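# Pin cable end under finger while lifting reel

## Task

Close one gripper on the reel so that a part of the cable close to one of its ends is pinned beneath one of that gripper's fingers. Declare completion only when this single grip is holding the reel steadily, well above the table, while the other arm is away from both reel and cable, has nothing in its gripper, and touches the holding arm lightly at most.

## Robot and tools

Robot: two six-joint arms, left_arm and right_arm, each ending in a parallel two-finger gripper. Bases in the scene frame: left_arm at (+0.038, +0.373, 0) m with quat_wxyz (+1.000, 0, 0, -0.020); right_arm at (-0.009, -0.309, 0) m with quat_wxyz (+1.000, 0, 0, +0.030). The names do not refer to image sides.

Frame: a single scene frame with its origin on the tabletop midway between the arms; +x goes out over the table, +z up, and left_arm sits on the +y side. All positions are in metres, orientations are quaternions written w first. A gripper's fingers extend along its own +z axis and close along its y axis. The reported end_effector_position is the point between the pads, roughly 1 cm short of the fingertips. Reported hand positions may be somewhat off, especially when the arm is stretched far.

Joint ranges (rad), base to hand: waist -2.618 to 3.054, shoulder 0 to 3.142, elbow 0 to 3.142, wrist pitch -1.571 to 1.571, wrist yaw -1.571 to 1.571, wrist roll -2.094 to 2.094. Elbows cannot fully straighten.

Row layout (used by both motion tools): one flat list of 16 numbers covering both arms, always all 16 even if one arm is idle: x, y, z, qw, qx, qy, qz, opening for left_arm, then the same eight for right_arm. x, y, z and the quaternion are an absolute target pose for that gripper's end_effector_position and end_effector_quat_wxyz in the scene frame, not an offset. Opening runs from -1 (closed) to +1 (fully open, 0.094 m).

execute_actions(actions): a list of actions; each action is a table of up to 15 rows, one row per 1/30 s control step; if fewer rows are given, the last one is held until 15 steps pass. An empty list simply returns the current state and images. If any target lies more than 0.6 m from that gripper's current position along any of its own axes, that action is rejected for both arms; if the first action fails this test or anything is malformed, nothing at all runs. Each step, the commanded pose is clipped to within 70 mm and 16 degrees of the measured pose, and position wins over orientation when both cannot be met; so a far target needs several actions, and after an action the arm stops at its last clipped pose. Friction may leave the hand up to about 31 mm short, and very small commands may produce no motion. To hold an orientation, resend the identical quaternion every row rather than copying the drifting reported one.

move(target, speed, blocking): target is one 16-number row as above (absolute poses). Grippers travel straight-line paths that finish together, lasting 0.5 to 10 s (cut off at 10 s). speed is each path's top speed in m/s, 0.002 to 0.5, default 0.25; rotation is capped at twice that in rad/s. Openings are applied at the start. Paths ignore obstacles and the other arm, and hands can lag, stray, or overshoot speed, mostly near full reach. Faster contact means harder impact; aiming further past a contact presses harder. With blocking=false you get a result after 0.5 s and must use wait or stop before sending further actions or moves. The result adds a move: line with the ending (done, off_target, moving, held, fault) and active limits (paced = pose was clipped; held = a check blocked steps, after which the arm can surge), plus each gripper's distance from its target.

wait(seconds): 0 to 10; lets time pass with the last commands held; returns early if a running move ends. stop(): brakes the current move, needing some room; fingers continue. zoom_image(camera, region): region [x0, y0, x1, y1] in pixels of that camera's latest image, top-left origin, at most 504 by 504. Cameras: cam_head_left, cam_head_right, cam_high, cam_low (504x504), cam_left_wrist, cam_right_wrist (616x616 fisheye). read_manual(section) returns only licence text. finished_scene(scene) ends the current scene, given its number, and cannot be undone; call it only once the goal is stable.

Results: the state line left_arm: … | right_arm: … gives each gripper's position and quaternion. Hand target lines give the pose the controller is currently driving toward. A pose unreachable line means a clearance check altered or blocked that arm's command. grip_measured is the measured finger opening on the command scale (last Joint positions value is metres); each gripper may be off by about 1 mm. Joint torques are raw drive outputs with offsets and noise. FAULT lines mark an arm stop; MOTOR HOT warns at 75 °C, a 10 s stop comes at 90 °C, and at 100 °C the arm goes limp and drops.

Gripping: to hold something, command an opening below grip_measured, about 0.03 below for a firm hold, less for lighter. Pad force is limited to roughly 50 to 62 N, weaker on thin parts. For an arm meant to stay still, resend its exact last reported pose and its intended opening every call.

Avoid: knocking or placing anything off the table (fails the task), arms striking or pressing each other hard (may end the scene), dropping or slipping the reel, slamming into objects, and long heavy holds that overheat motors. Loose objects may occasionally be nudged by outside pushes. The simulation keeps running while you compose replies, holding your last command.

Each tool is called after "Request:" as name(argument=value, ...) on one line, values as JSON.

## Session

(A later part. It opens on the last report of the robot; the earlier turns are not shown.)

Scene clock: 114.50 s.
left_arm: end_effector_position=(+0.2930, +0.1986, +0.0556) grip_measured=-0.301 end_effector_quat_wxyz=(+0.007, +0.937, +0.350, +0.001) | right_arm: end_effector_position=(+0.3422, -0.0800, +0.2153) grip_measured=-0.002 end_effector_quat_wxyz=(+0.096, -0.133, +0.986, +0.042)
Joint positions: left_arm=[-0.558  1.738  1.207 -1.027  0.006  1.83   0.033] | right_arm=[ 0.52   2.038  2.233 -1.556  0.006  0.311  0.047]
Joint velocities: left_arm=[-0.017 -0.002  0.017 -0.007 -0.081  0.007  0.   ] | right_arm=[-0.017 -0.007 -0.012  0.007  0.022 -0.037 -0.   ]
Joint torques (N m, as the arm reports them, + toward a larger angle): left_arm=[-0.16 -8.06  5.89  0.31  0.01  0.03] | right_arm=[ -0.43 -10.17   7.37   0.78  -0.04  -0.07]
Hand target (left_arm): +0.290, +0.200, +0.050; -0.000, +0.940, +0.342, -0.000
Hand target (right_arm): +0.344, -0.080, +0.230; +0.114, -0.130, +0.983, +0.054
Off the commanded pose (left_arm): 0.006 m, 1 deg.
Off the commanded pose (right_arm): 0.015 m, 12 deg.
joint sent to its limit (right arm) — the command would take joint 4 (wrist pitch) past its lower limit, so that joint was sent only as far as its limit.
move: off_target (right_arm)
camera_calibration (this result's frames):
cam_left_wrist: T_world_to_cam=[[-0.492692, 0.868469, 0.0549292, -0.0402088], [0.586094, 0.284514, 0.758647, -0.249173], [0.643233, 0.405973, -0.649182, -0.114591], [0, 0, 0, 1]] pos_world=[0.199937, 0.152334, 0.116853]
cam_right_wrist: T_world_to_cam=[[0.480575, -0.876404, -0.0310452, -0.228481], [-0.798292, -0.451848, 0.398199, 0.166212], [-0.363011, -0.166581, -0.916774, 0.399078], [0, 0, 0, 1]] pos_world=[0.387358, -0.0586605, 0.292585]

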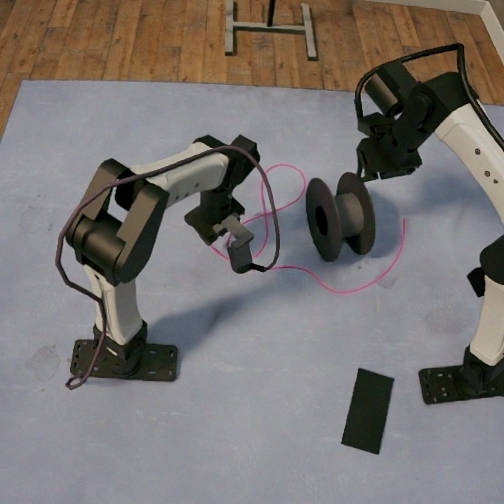

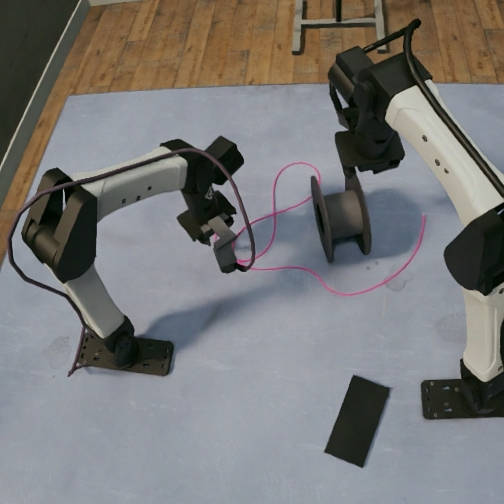

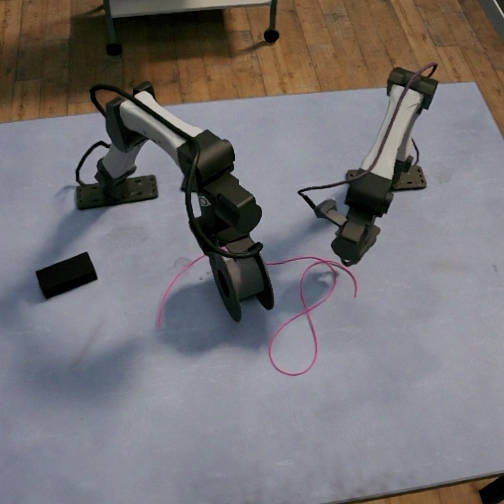

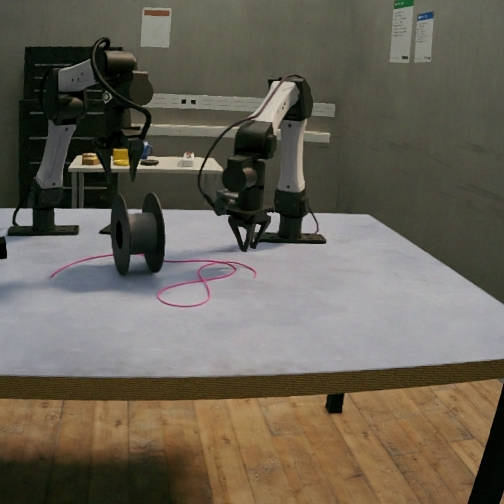

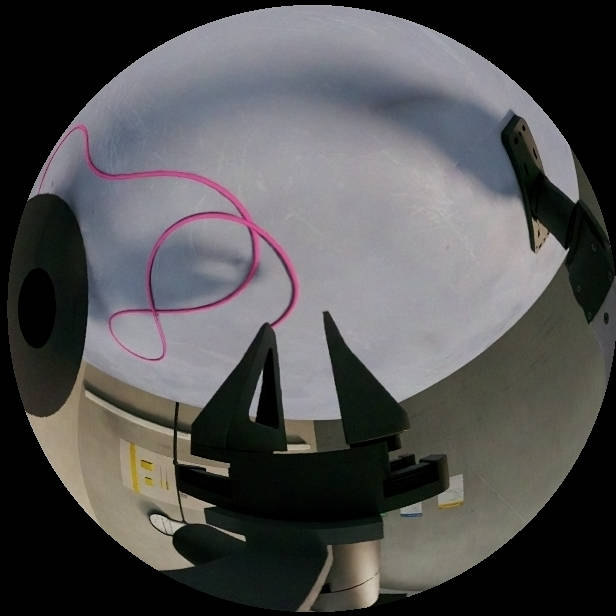

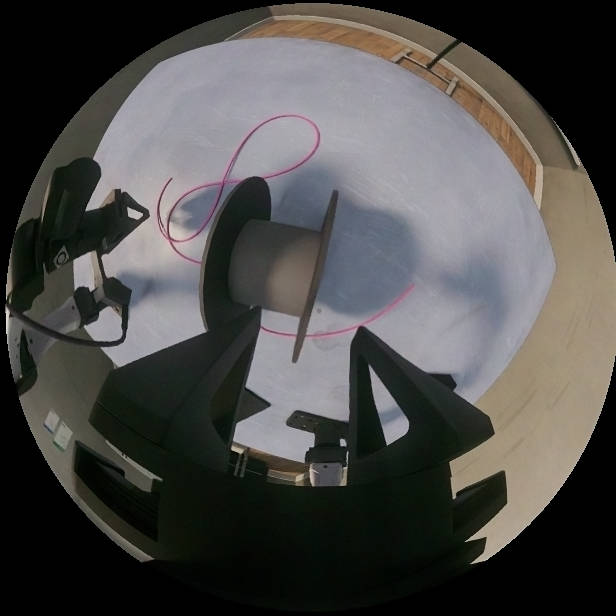

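Request:
move(target=[0.29,0.2,-0.002,0,0.94,0.342,0,-0.3,0.345,-0.08,0.23,0,-0.131,0.991,0,0], speed=0.08)

Request:
move(target=[0.29,0.2,-0.002,0,0.94,0.342,0,-1,0.345,-0.08,0.23,0,-0.131,0.991,0,0])

Request:
move(target=[0.25,0.1,0.15,0,0.91,0.41,0,-1,0.345,-0.08,0.23,0,-0.131,0.991,0,0], speed=0.15)

Scene clock: 125.87 s.
left_arm: end_effector_position=(+0.2955, +0.1969, +0.0119) grip_measured=-0.301 end_effector_quat_wxyz=(+0.013, +0.937, +0.348, +0.006) | right_arm: end_effector_position=(+0.3422, -0.0800, +0.2153) grip_measured=-0.002 end_effector_quat_wxyz=(+0.096, -0.133, +0.986, +0.042)
Joint positions: left_arm=[-0.558  1.798  1.093 -0.838  0.006  1.834  0.033] | right_arm=[ 0.52   2.038  2.233 -1.556  0.006  0.311  0.047]
Joint velocities: left_arm=[-0.002 -0.002 -0.007  0.007 -0.066  0.037 -0.001] | right_arm=[ 0.017 -0.012 -0.002 -0.007  0.037 -0.037 -0.001]
Joint torques (N m, as the arm reports them, + toward a larger angle): left_arm=[-0.06 -6.34  4.6   0.5   0.    0.05] | right_arm=[ -0.41 -10.14   7.38   0.77  -0.05  -0.06]
Hand target (left_arm): +0.290, +0.200, -0.002; -0.000, +0.940, +0.342, -0.000
Hand target (right_arm): +0.344, -0.080, +0.230; +0.114, -0.130, +0.983, +0.054
Off the commanded pose (left_arm): 0.015 m, 2 deg.
Off the commanded pose (right_arm): 0.015 m, 12 deg.
joint sent to its limit (right arm) — the command would take joint 4 (wrist pitch) past its lower limit, so that joint was sent only as far as its limit.
move: off_target (left_arm, right_arm)
camera_calibration (this result's frames):
cam_left_wrist: T_world_to_cam=[[-0.490317, 0.870566, 0.041279, -0.0359942], [0.577432, 0.289013, 0.763573, -0.215366], [0.652811, 0.398228, -0.644401, -0.145294], [0, 0, 0, 1]] pos_world=[0.20156, 0.151439, 0.0723054]
cam_right_wrist: T_world_to_cam=[[0.480575, -0.876404, -0.0310452, -0.228481], [-0.798292, -0.451848, 0.398199, 0.166212], [-0.363011, -0.166581, -0.916774, 0.399078], [0, 0, 0, 1]] pos_world=[0.387358, -0.0586605, 0.292585]

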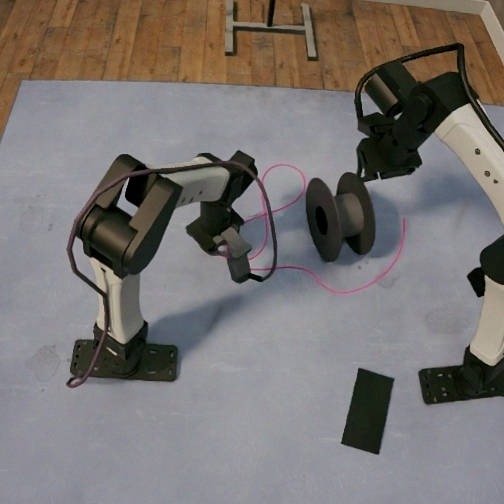

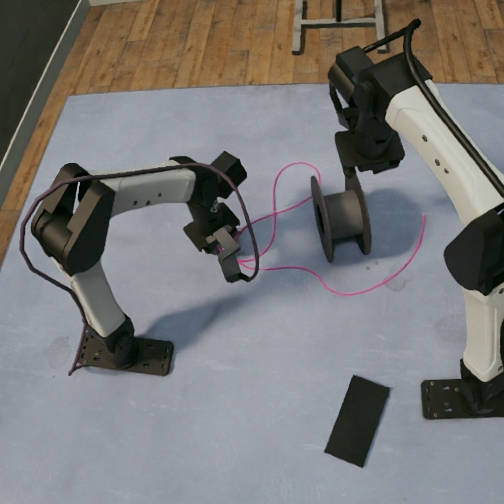

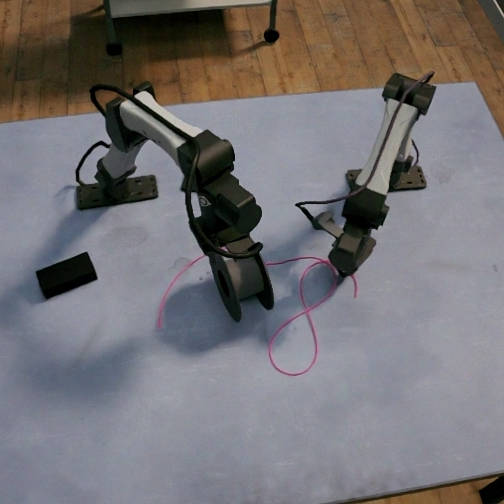

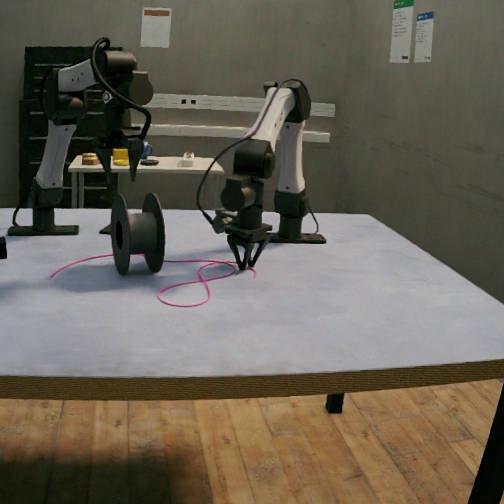

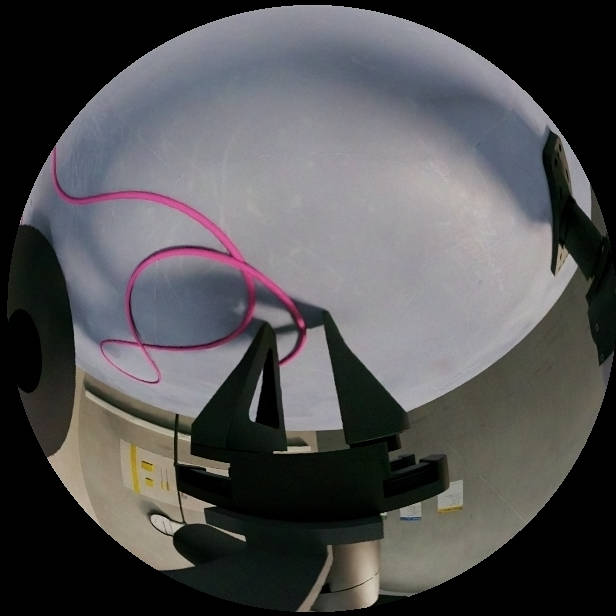

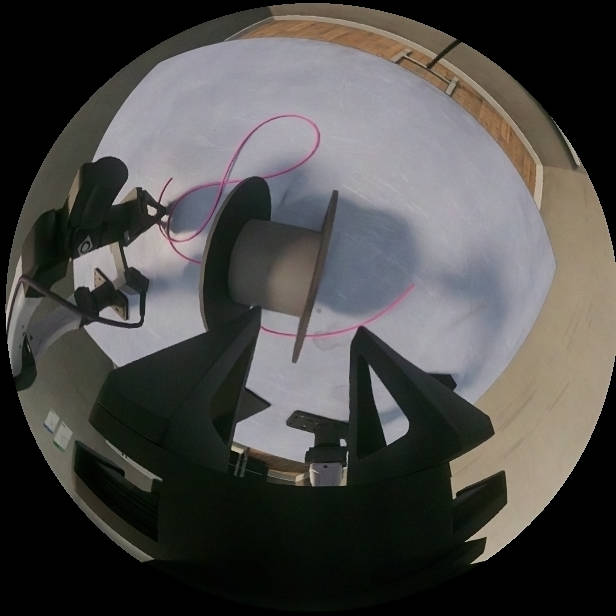

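Scene clock: 126.60 s.
left_arm: end_effector_position=(+0.2968, +0.1961, +0.0119) grip_measured=-0.975 end_effector_quat_wxyz=(+0.015, +0.937, +0.348, +0.007) | right_arm: end_effector_position=(+0.3422, -0.0800, +0.2153) grip_measured=-0.002 end_effector_quat_wxyz=(+0.096, -0.133, +0.986, +0.042)
Joint positions: left_arm=[-0.558  1.798  1.093 -0.832  0.006  1.834  0.001] | right_arm=[ 0.52   2.038  2.233 -1.556  0.006  0.311  0.047]
Joint velocities: left_arm=[-0.012  0.012  0.002 -0.022 -0.022 -0.007  0.001] | right_arm=[-0.002  0.002 -0.002 -0.007 -0.066 -0.037  0.001]
Joint torques (N m, as the arm reports them, + toward a larger angle): left_arm=[-0.17 -6.51  4.56  0.46  0.01  0.04] | right_arm=[ -0.4  -10.15   7.36   0.78  -0.05  -0.06]
Hand target (left_arm): +0.290, +0.200, -0.002; -0.000, +0.940, +0.342, -0.000
Hand target (right_arm): +0.344, -0.080, +0.230; +0.114, -0.130, +0.983, +0.054
Off the commanded pose (left_arm): 0.016 m, 2 deg.
Off the commanded pose (right_arm): 0.015 m, 12 deg.
joint sent to its limit (right arm) — the command would take joint 4 (wrist pitch) past its lower limit, so that joint was sent only as far as its limit.
move: off_target (left_arm, right_arm)
camera_calibration (this result's frames):
cam_left_wrist: T_world_to_cam=[[-0.490511, 0.870699, 0.0358157, -0.0345568], [0.573573, 0.291637, 0.765481, -0.215265], [0.656058, 0.39602, -0.64246, -0.146293], [0, 0, 0, 1]] pos_world=[0.202496, 0.150803, 0.072032]
cam_right_wrist: T_world_to_cam=[[0.480575, -0.876404, -0.0310452, -0.228481], [-0.798292, -0.451848, 0.398199, 0.166212], [-0.363011, -0.166581, -0.916774, 0.399078], [0, 0, 0, 1]] pos_world=[0.387358, -0.0586605, 0.292585]

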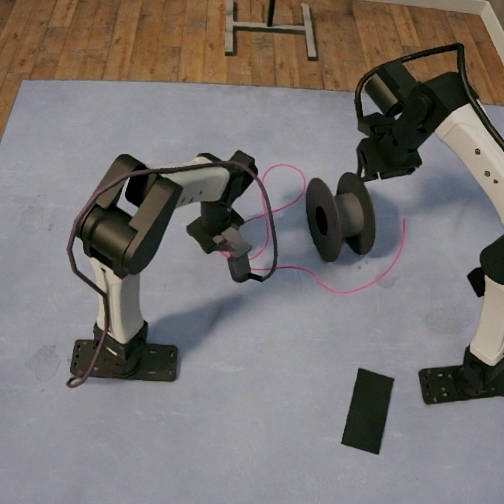

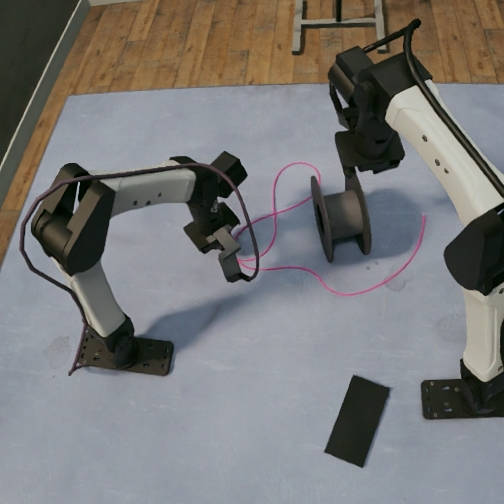

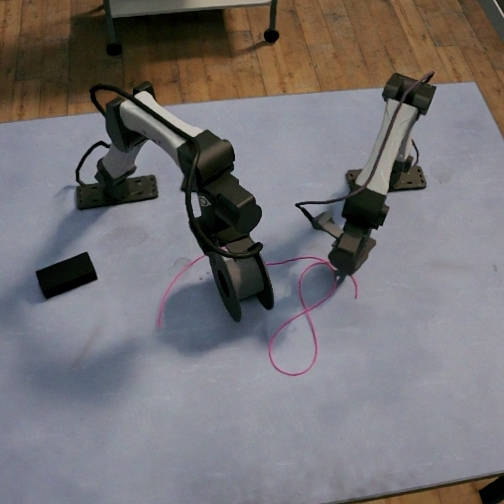

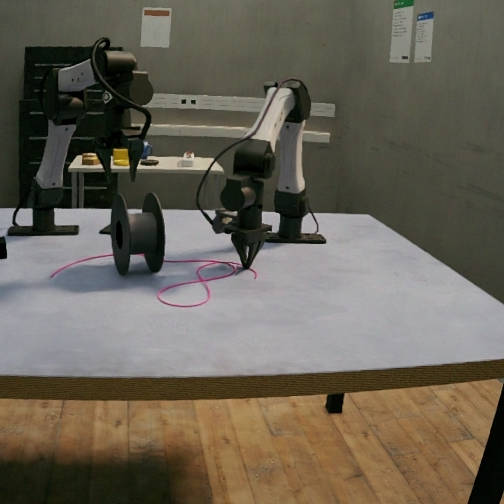

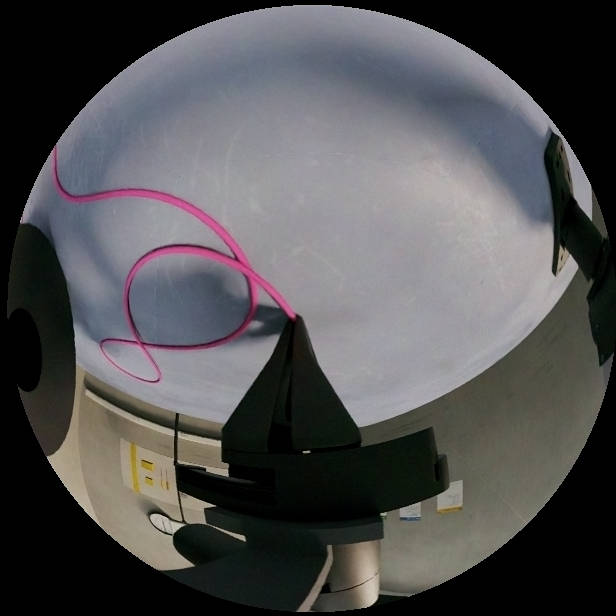

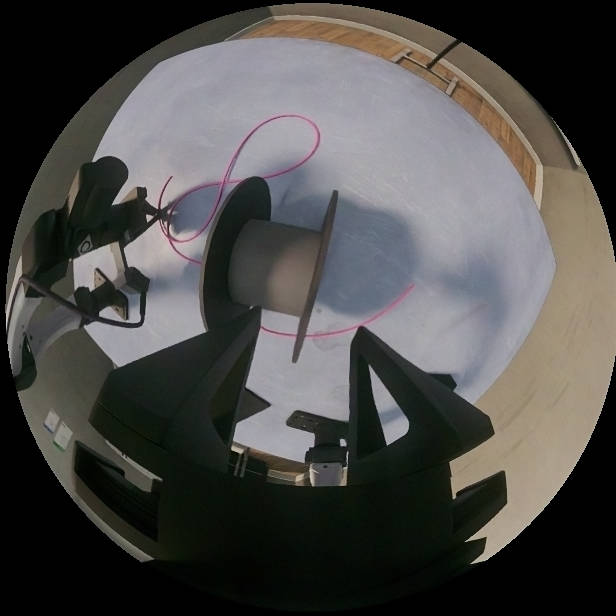

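Scene clock: 128.40 s.
left_arm: end_effector_position=(+0.2474, +0.1014, +0.1532) grip_measured=-0.975 end_effector_quat_wxyz=(+0.009, +0.913, +0.409, -0.001) | right_arm: end_effector_position=(+0.3422, -0.0800, +0.2153) grip_measured=-0.002 end_effector_quat_wxyz=(+0.096, -0.133, +0.986, +0.042)
Joint positions: left_arm=[-0.872  1.832  1.713 -1.434  0.006  1.388  0.001] | right_arm=[ 0.52   2.038  2.233 -1.556  0.006  0.311  0.047]
Joint velocities: left_arm=[-0.002 -0.007  0.007 -0.022  0.022 -0.007 -0.001] | right_arm=[ 0.007  0.012  0.017 -0.022  0.037 -0.007  0.   ]
Joint torques (N m, as the arm reports them, + toward a larger angle): left_arm=[-0.11 -7.76  8.51  0.22  0.09 -0.14] | right_arm=[ -0.4  -10.16   7.38   0.78  -0.04  -0.06]
Hand target (left_arm): +0.246, +0.100, +0.150; -0.000, +0.912, +0.411, -0.004
Hand target (right_arm): +0.344, -0.080, +0.230; +0.114, -0.130, +0.983, +0.054
Off the commanded pose (left_arm): 0.004 m, 1 deg.
Off the commanded pose (right_arm): 0.015 m, 12 deg.
joint sent to its limit (right arm) — the command would take joint 4 (wrist pitch) past its lower limit, so that joint was sent only as far as its limit.
move: off_target (right_arm)
camera_calibration (this result's frames):
cam_left_wrist: T_world_to_cam=[[-0.599186, 0.798971, 0.0512024, 0.0504311], [0.546894, 0.361757, 0.755009, -0.266383], [0.584707, 0.480393, -0.653712, 0.0251842], [0, 0, 0, 1]] pos_world=[0.161176, 0.0439746, 0.215003]
cam_right_wrist: T_world_to_cam=[[0.480575, -0.876404, -0.0310452, -0.228481], [-0.798292, -0.451848, 0.398199, 0.166212], [-0.363011, -0.166581, -0.916774, 0.399078], [0, 0, 0, 1]] pos_world=[0.387358, -0.0586605, 0.292585]

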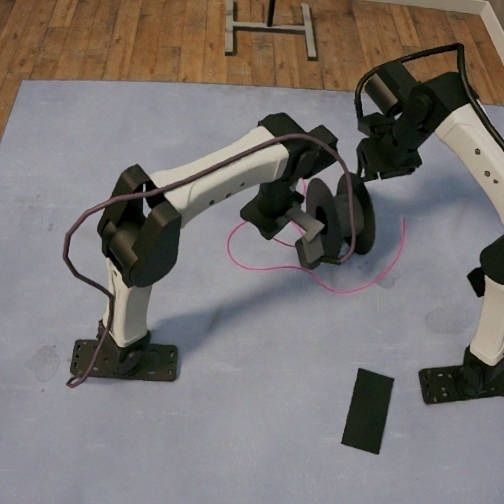

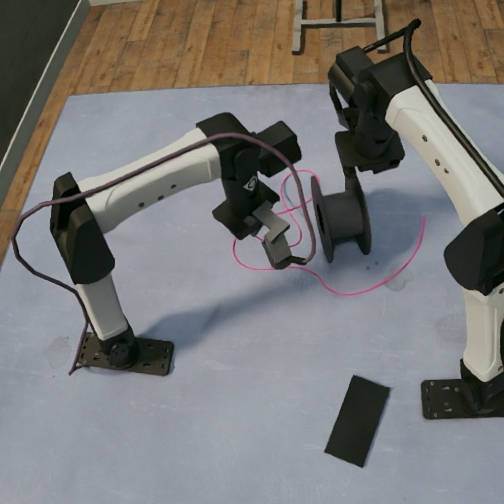

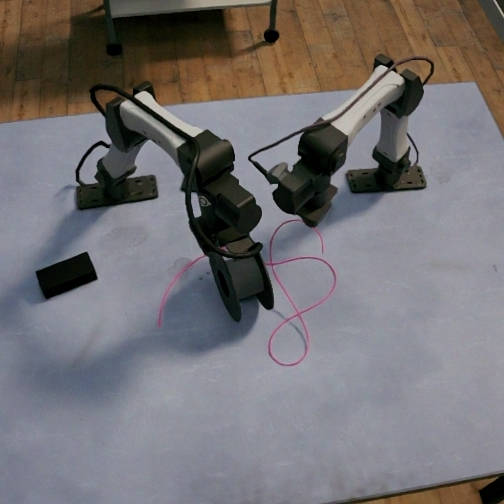

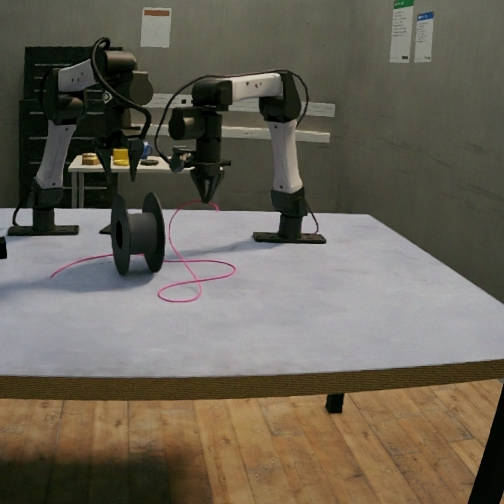

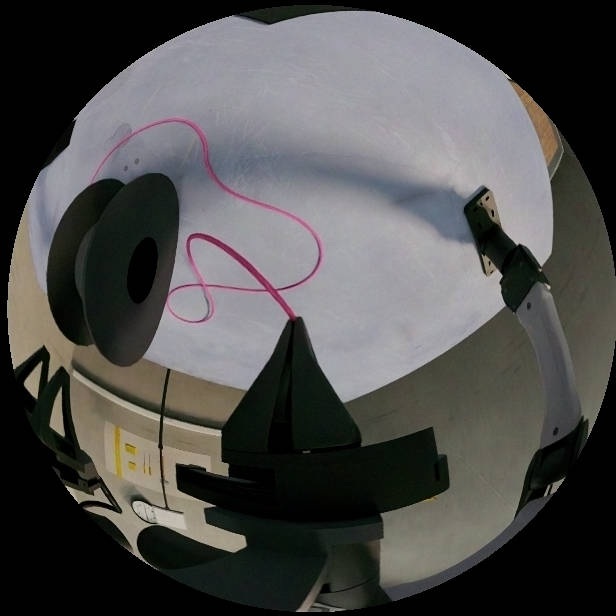

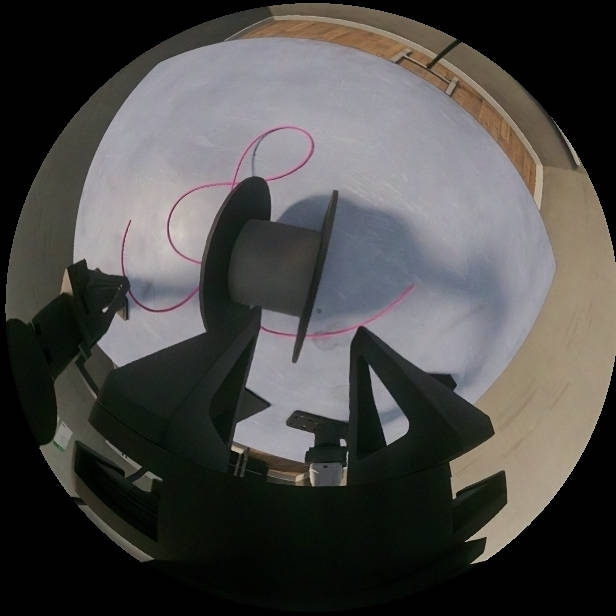

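Request:
move(target=[0.255,0.025,0.145,0.283,0.897,0.326,-0.103,-1,0.345,-0.06,0.23,0,-0.131,0.991,0,0], speed=0.12)

Request:
zoom_image(camera="cam_high", region=[180,160,380,360])

Scene clock: 146.63 s.
left_arm: end_effector_position=(+0.2561, +0.0216, +0.1496) grip_measured=-0.975 end_effector_quat_wxyz=(+0.281, +0.898, +0.324, -0.097) | right_arm: end_effector_position=(+0.3449, -0.0675, +0.2259) grip_measured=-0.002 end_effector_quat_wxyz=(+0.114, -0.127, +0.984, +0.055)
Joint positions: left_arm=[-0.826  1.675  1.357 -0.765  0.371  1.49   0.001] | right_arm=[ 0.541  2.052  2.292 -1.556  0.006  0.344  0.047]
Joint velocities: left_arm=[ 0.012 -0.002  0.002  0.051  0.037  0.007  0.001] | right_arm=[-0.007 -0.017 -0.002  0.081 -0.037 -0.051  0.001]
Joint torques (N m, as the arm reports them, + toward a larger angle): left_arm=[  0.74 -10.53   6.54   1.16   0.39  -0.02] | right_arm=[ 1.16 -8.44  7.12  0.88 -0.03 -0.02]
Hand target (left_arm): +0.255, +0.026, +0.149; +0.283, +0.898, +0.323, -0.100
Hand target (right_arm): +0.344, -0.060, +0.230; +0.120, -0.130, +0.982, +0.062
Off the commanded pose (left_arm): 0.006 m, 1 deg.
Off the commanded pose (right_arm): 0.009 m, 15 deg.
joint sent to its limit (right arm) — the command would take joint 4 (wrist pitch) past its lower limit, so that joint was sent only as far as its limit.
move: off_target (right_arm)
camera_calibration (this result's frames):
cam_left_wrist: T_world_to_cam=[[-0.472618, 0.760577, -0.445146, 0.162217], [0.591677, 0.648202, 0.479326, -0.215959], [0.653108, -0.0368446, -0.756368, 0.0650965], [0, 0, 0, 1]] pos_world=[0.161929, 0.019005, 0.224961]
cam_right_wrist: T_world_to_cam=[[0.471508, -0.880818, -0.0429052, -0.212982], [-0.815923, -0.454195, 0.357738, 0.184853], [-0.334589, -0.133669, -0.932836, 0.407947], [0, 0, 0, 1]] pos_world=[0.387743, -0.049109, 0.30528]

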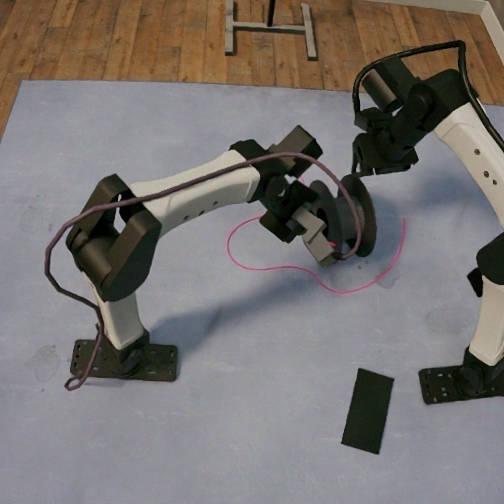

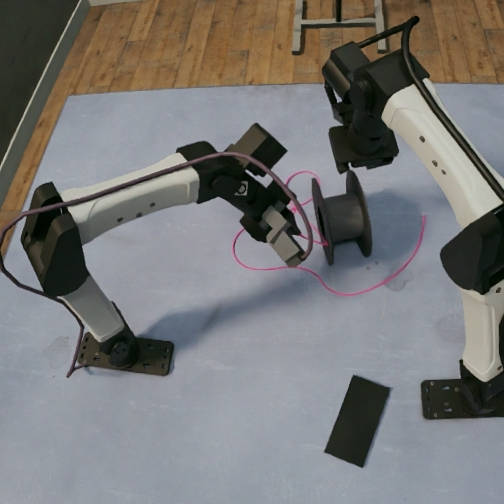

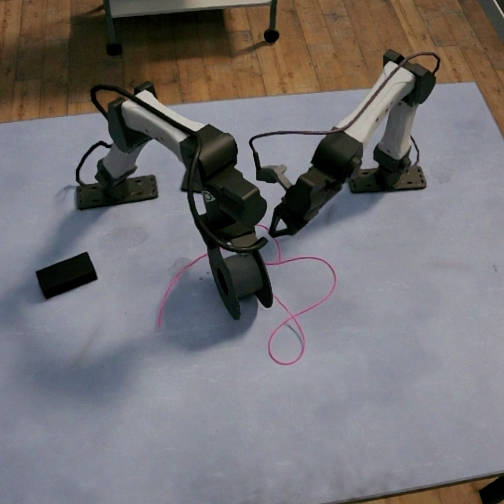

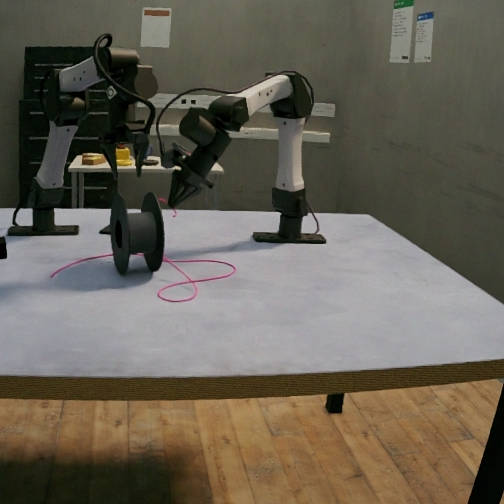

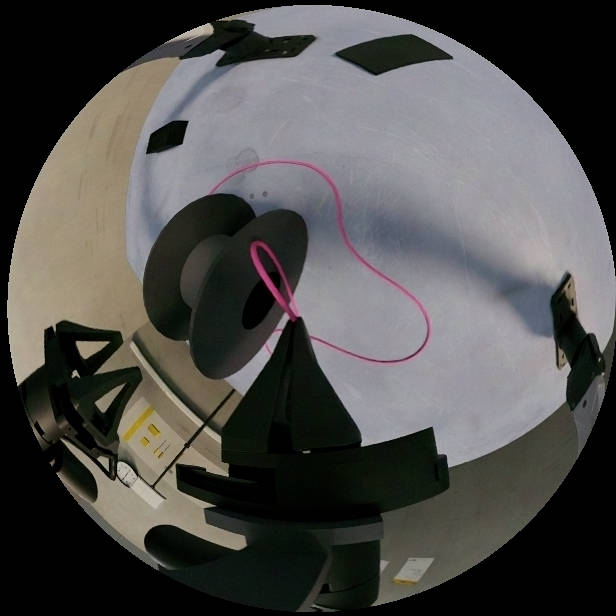

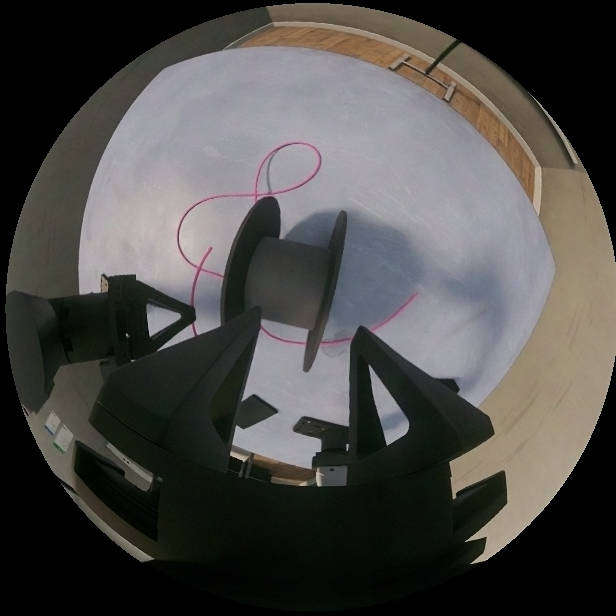

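Region (180, 160, 380, 360) of cam_high's 504x504 image, scaled by 2.520, with more detail than that image has.

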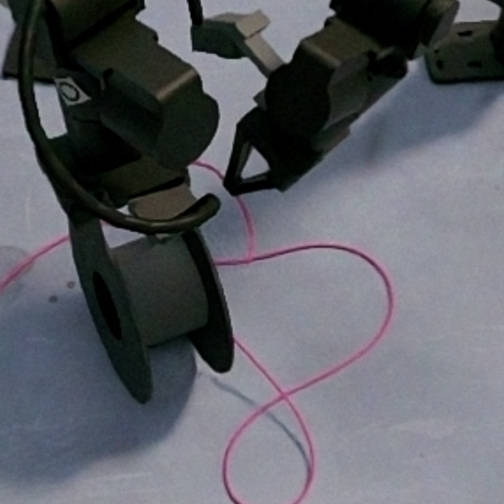

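Request:
move(target=[0.255,0.012,0.145,0.434,0.834,0.303,-0.158,-1,0.338,0.0,0.215,0,-0.131,0.991,0,0.4], speed=0.08)

Request:
zoom_image(camera="cam_low", region=[70,80,270,280])

Scene clock: 165.17 s.
left_arm: end_effector_position=(+0.2567, +0.0085, +0.1475) grip_measured=-0.975 end_effector_quat_wxyz=(+0.433, +0.838, +0.297, -0.151) | right_arm: end_effector_position=(+0.3384, -0.0068, +0.2097) grip_measured=+0.398 end_effector_quat_wxyz=(+0.111, -0.127, +0.983, +0.071)
Joint positions: left_arm=[-0.761  1.571  1.015 -0.222  0.599  1.403  0.001] | right_arm=[ 0.658  2.189  2.438 -1.556  0.006  0.46   0.066]
Joint velocities: left_arm=[-0.007  0.012 -0.007 -0.022 -0.007 -0.11   0.   ] | right_arm=[0.017 0.007 0.012 0.007 0.007 0.007 0.   ]
Joint torques (N m, as the arm reports them, + toward a larger angle): left_arm=[ 0.66 -9.4   6.68  1.54  0.45 -0.22] | right_arm=[ 0.96 -9.57  7.14  0.89 -0.04  0.  ]
Hand target (left_arm): +0.255, +0.013, +0.146; +0.433, +0.835, +0.301, -0.156
Hand target (right_arm): +0.337, +0.000, +0.214; +0.116, -0.130, +0.981, +0.079
Off the commanded pose (left_arm): 0.005 m, 1 deg.
Off the commanded pose (right_arm): 0.009 m, 15 deg.
joint sent to its limit (right arm) — the command would take joint 4 (wrist pitch) past its lower limit, so that joint was sent only as far as its limit.
move: off_target (right_arm)
camera_calibration (this result's frames):
cam_left_wrist: T_world_to_cam=[[-0.460904, 0.567296, -0.682453, 0.20512], [0.597465, 0.766978, 0.234051, -0.173198], [0.656203, -0.299867, -0.692443, 0.054651], [0, 0, 0, 1]] pos_world=[0.162158, 0.0328631, 0.218364]
cam_right_wrist: T_world_to_cam=[[0.475651, -0.876536, -0.0737569, -0.152043], [-0.809869, -0.469111, 0.352202, 0.211872], [-0.343318, -0.107792, -0.933013, 0.401967], [0, 0, 0, 1]] pos_world=[0.381911, 0.00944871, 0.289205]

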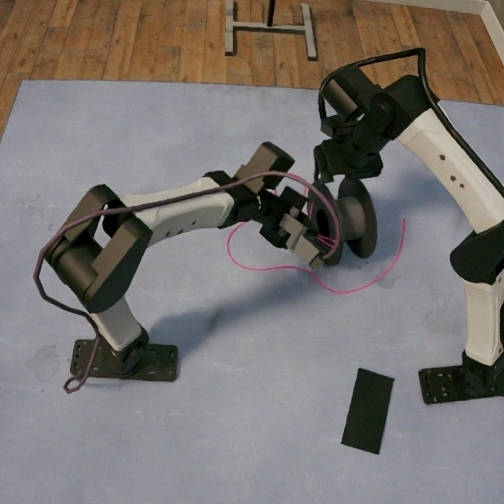

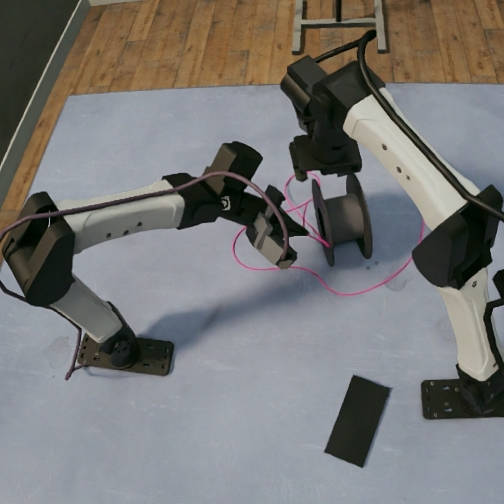

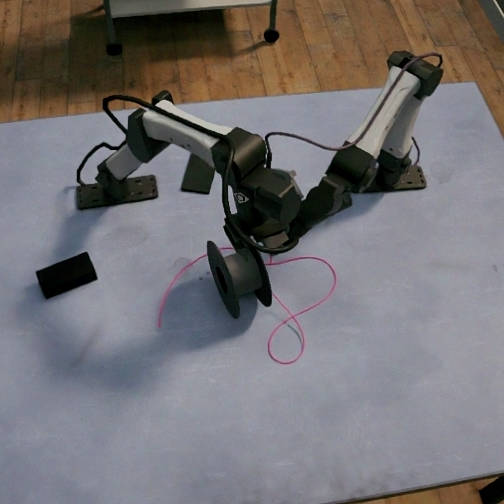

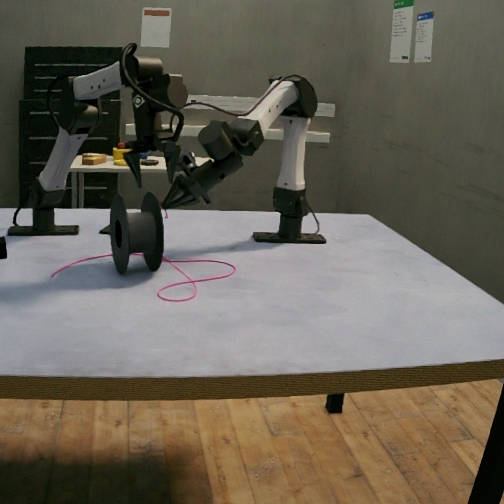

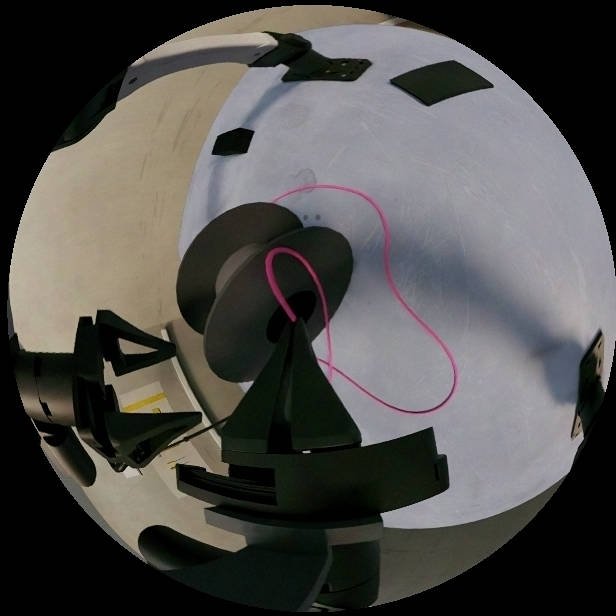

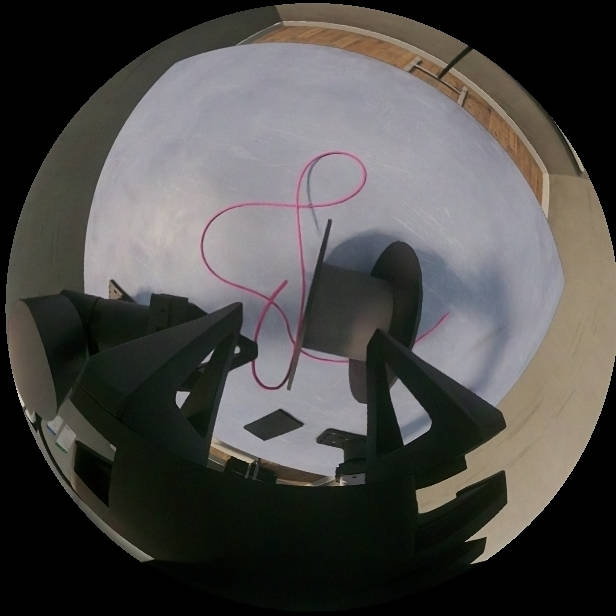

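Region (70, 80, 270, 280) of cam_low's 504x504 image, scaled by 2.520, with more detail than that image has.

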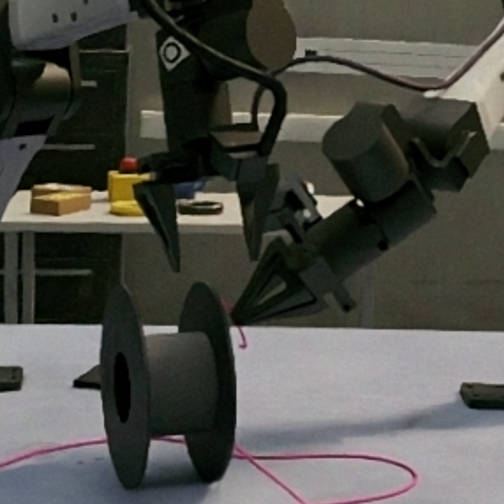

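Request:
move(target=[0.258,-0.008,0.152,0.434,0.834,0.303,-0.158,-1,0.322,0.002,0.2,0,-0.131,0.991,0,0.1], speed=0.05)

Scene clock: 179.50 s.
left_arm: end_effector_position=(+0.2557, -0.0028, +0.1546) grip_measured=-0.975 end_effector_quat_wxyz=(+0.437, +0.833, +0.300, -0.159) | right_arm: end_effector_position=(+0.3286, -0.0010, +0.2019) grip_measured=+0.102 end_effector_quat_wxyz=(+0.098, -0.127, +0.985, +0.065)
Joint positions: left_arm=[-0.782  1.591  1.051 -0.217  0.599  1.365  0.001] | right_arm=[ 0.682  2.189  2.411 -1.556  0.006  0.484  0.052]
Joint velocities: left_arm=[-0.012 -0.007  0.017 -0.051 -0.081  0.037 -0.001] | right_arm=[ 0.017 -0.022 -0.002  0.066 -0.051  0.007 -0.001]
Joint torques (N m, as the arm reports them, + toward a larger angle): left_arm=[-0.34 -6.38 10.02  1.57  0.19 -0.25] | right_arm=[  1.17 -10.51   3.99   0.83  -0.02   0.04]
Hand target (left_arm): +0.258, -0.008, +0.152; +0.434, +0.834, +0.303, -0.158
Hand target (right_arm): +0.322, +0.002, +0.199; +0.091, -0.131, +0.985, +0.064
Off the commanded pose (left_arm): 0.006 m, 1 deg.
Off the commanded pose (right_arm): 0.008 m, 14 deg.
joint sent to its limit (right arm) — the command would take joint 4 (wrist pitch) past its lower limit, so that joint was sent only as far as its limit.
move: off_target (right_arm)
camera_calibration (this result's frames):
cam_left_wrist: T_world_to_cam=[[-0.473119, 0.556292, -0.683152, 0.21918], [0.599973, 0.771272, 0.212535, -0.162838], [0.645128, -0.309319, -0.698664, 0.060593], [0, 0, 0, 1]] pos_world=[0.162306, 0.0224064, 0.226676]
cam_right_wrist: T_world_to_cam=[[0.473855, -0.877546, -0.0733179, -0.142372], [-0.800964, -0.464104, 0.378239, 0.201322], [-0.365949, -0.120506, -0.9228, 0.397315], [0, 0, 0, 1]] pos_world=[0.374113, 0.0163748, 0.280056]

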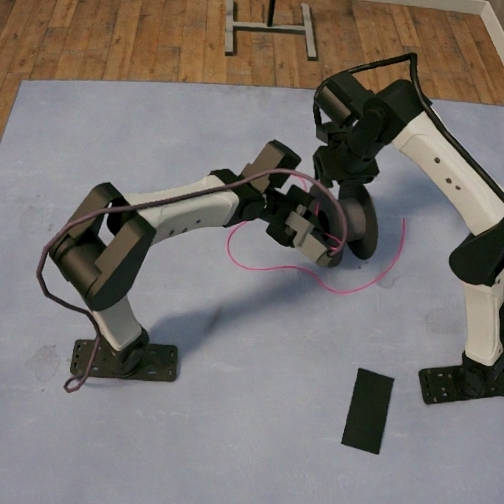

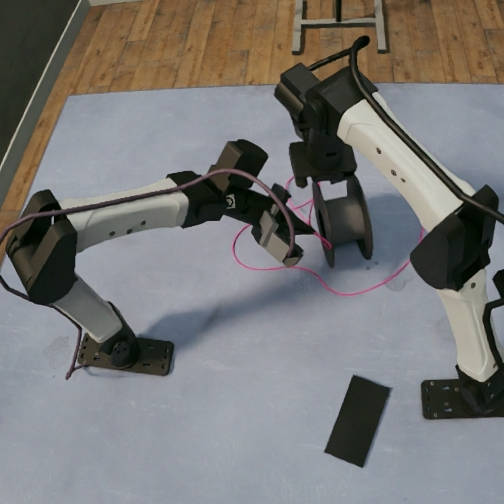

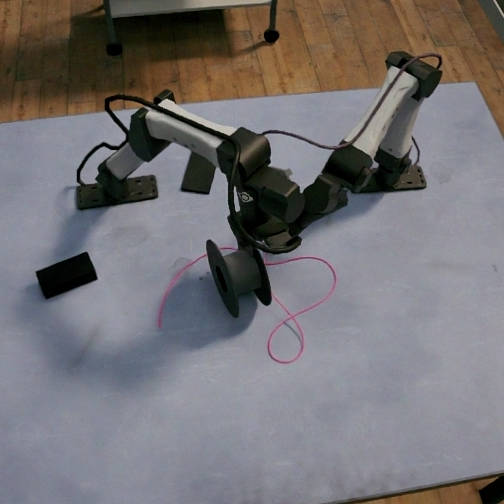

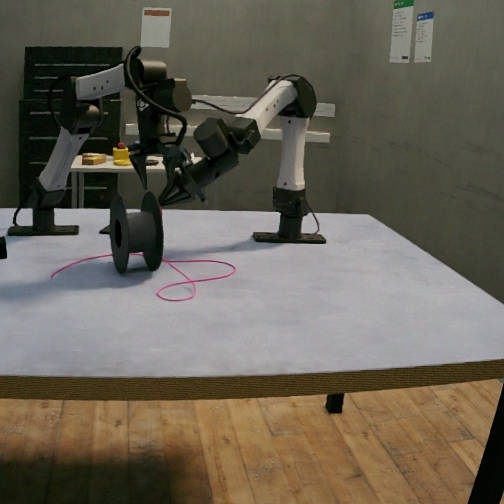

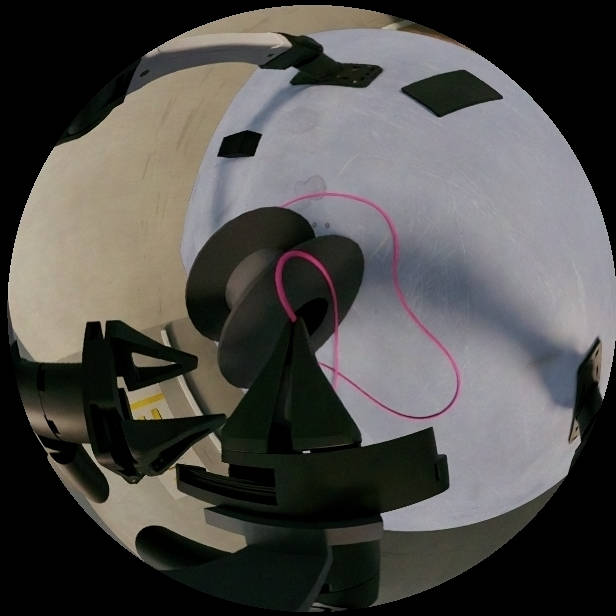

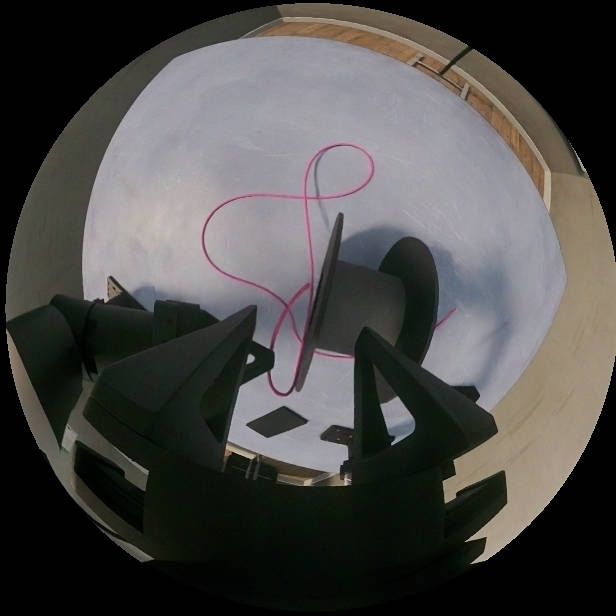

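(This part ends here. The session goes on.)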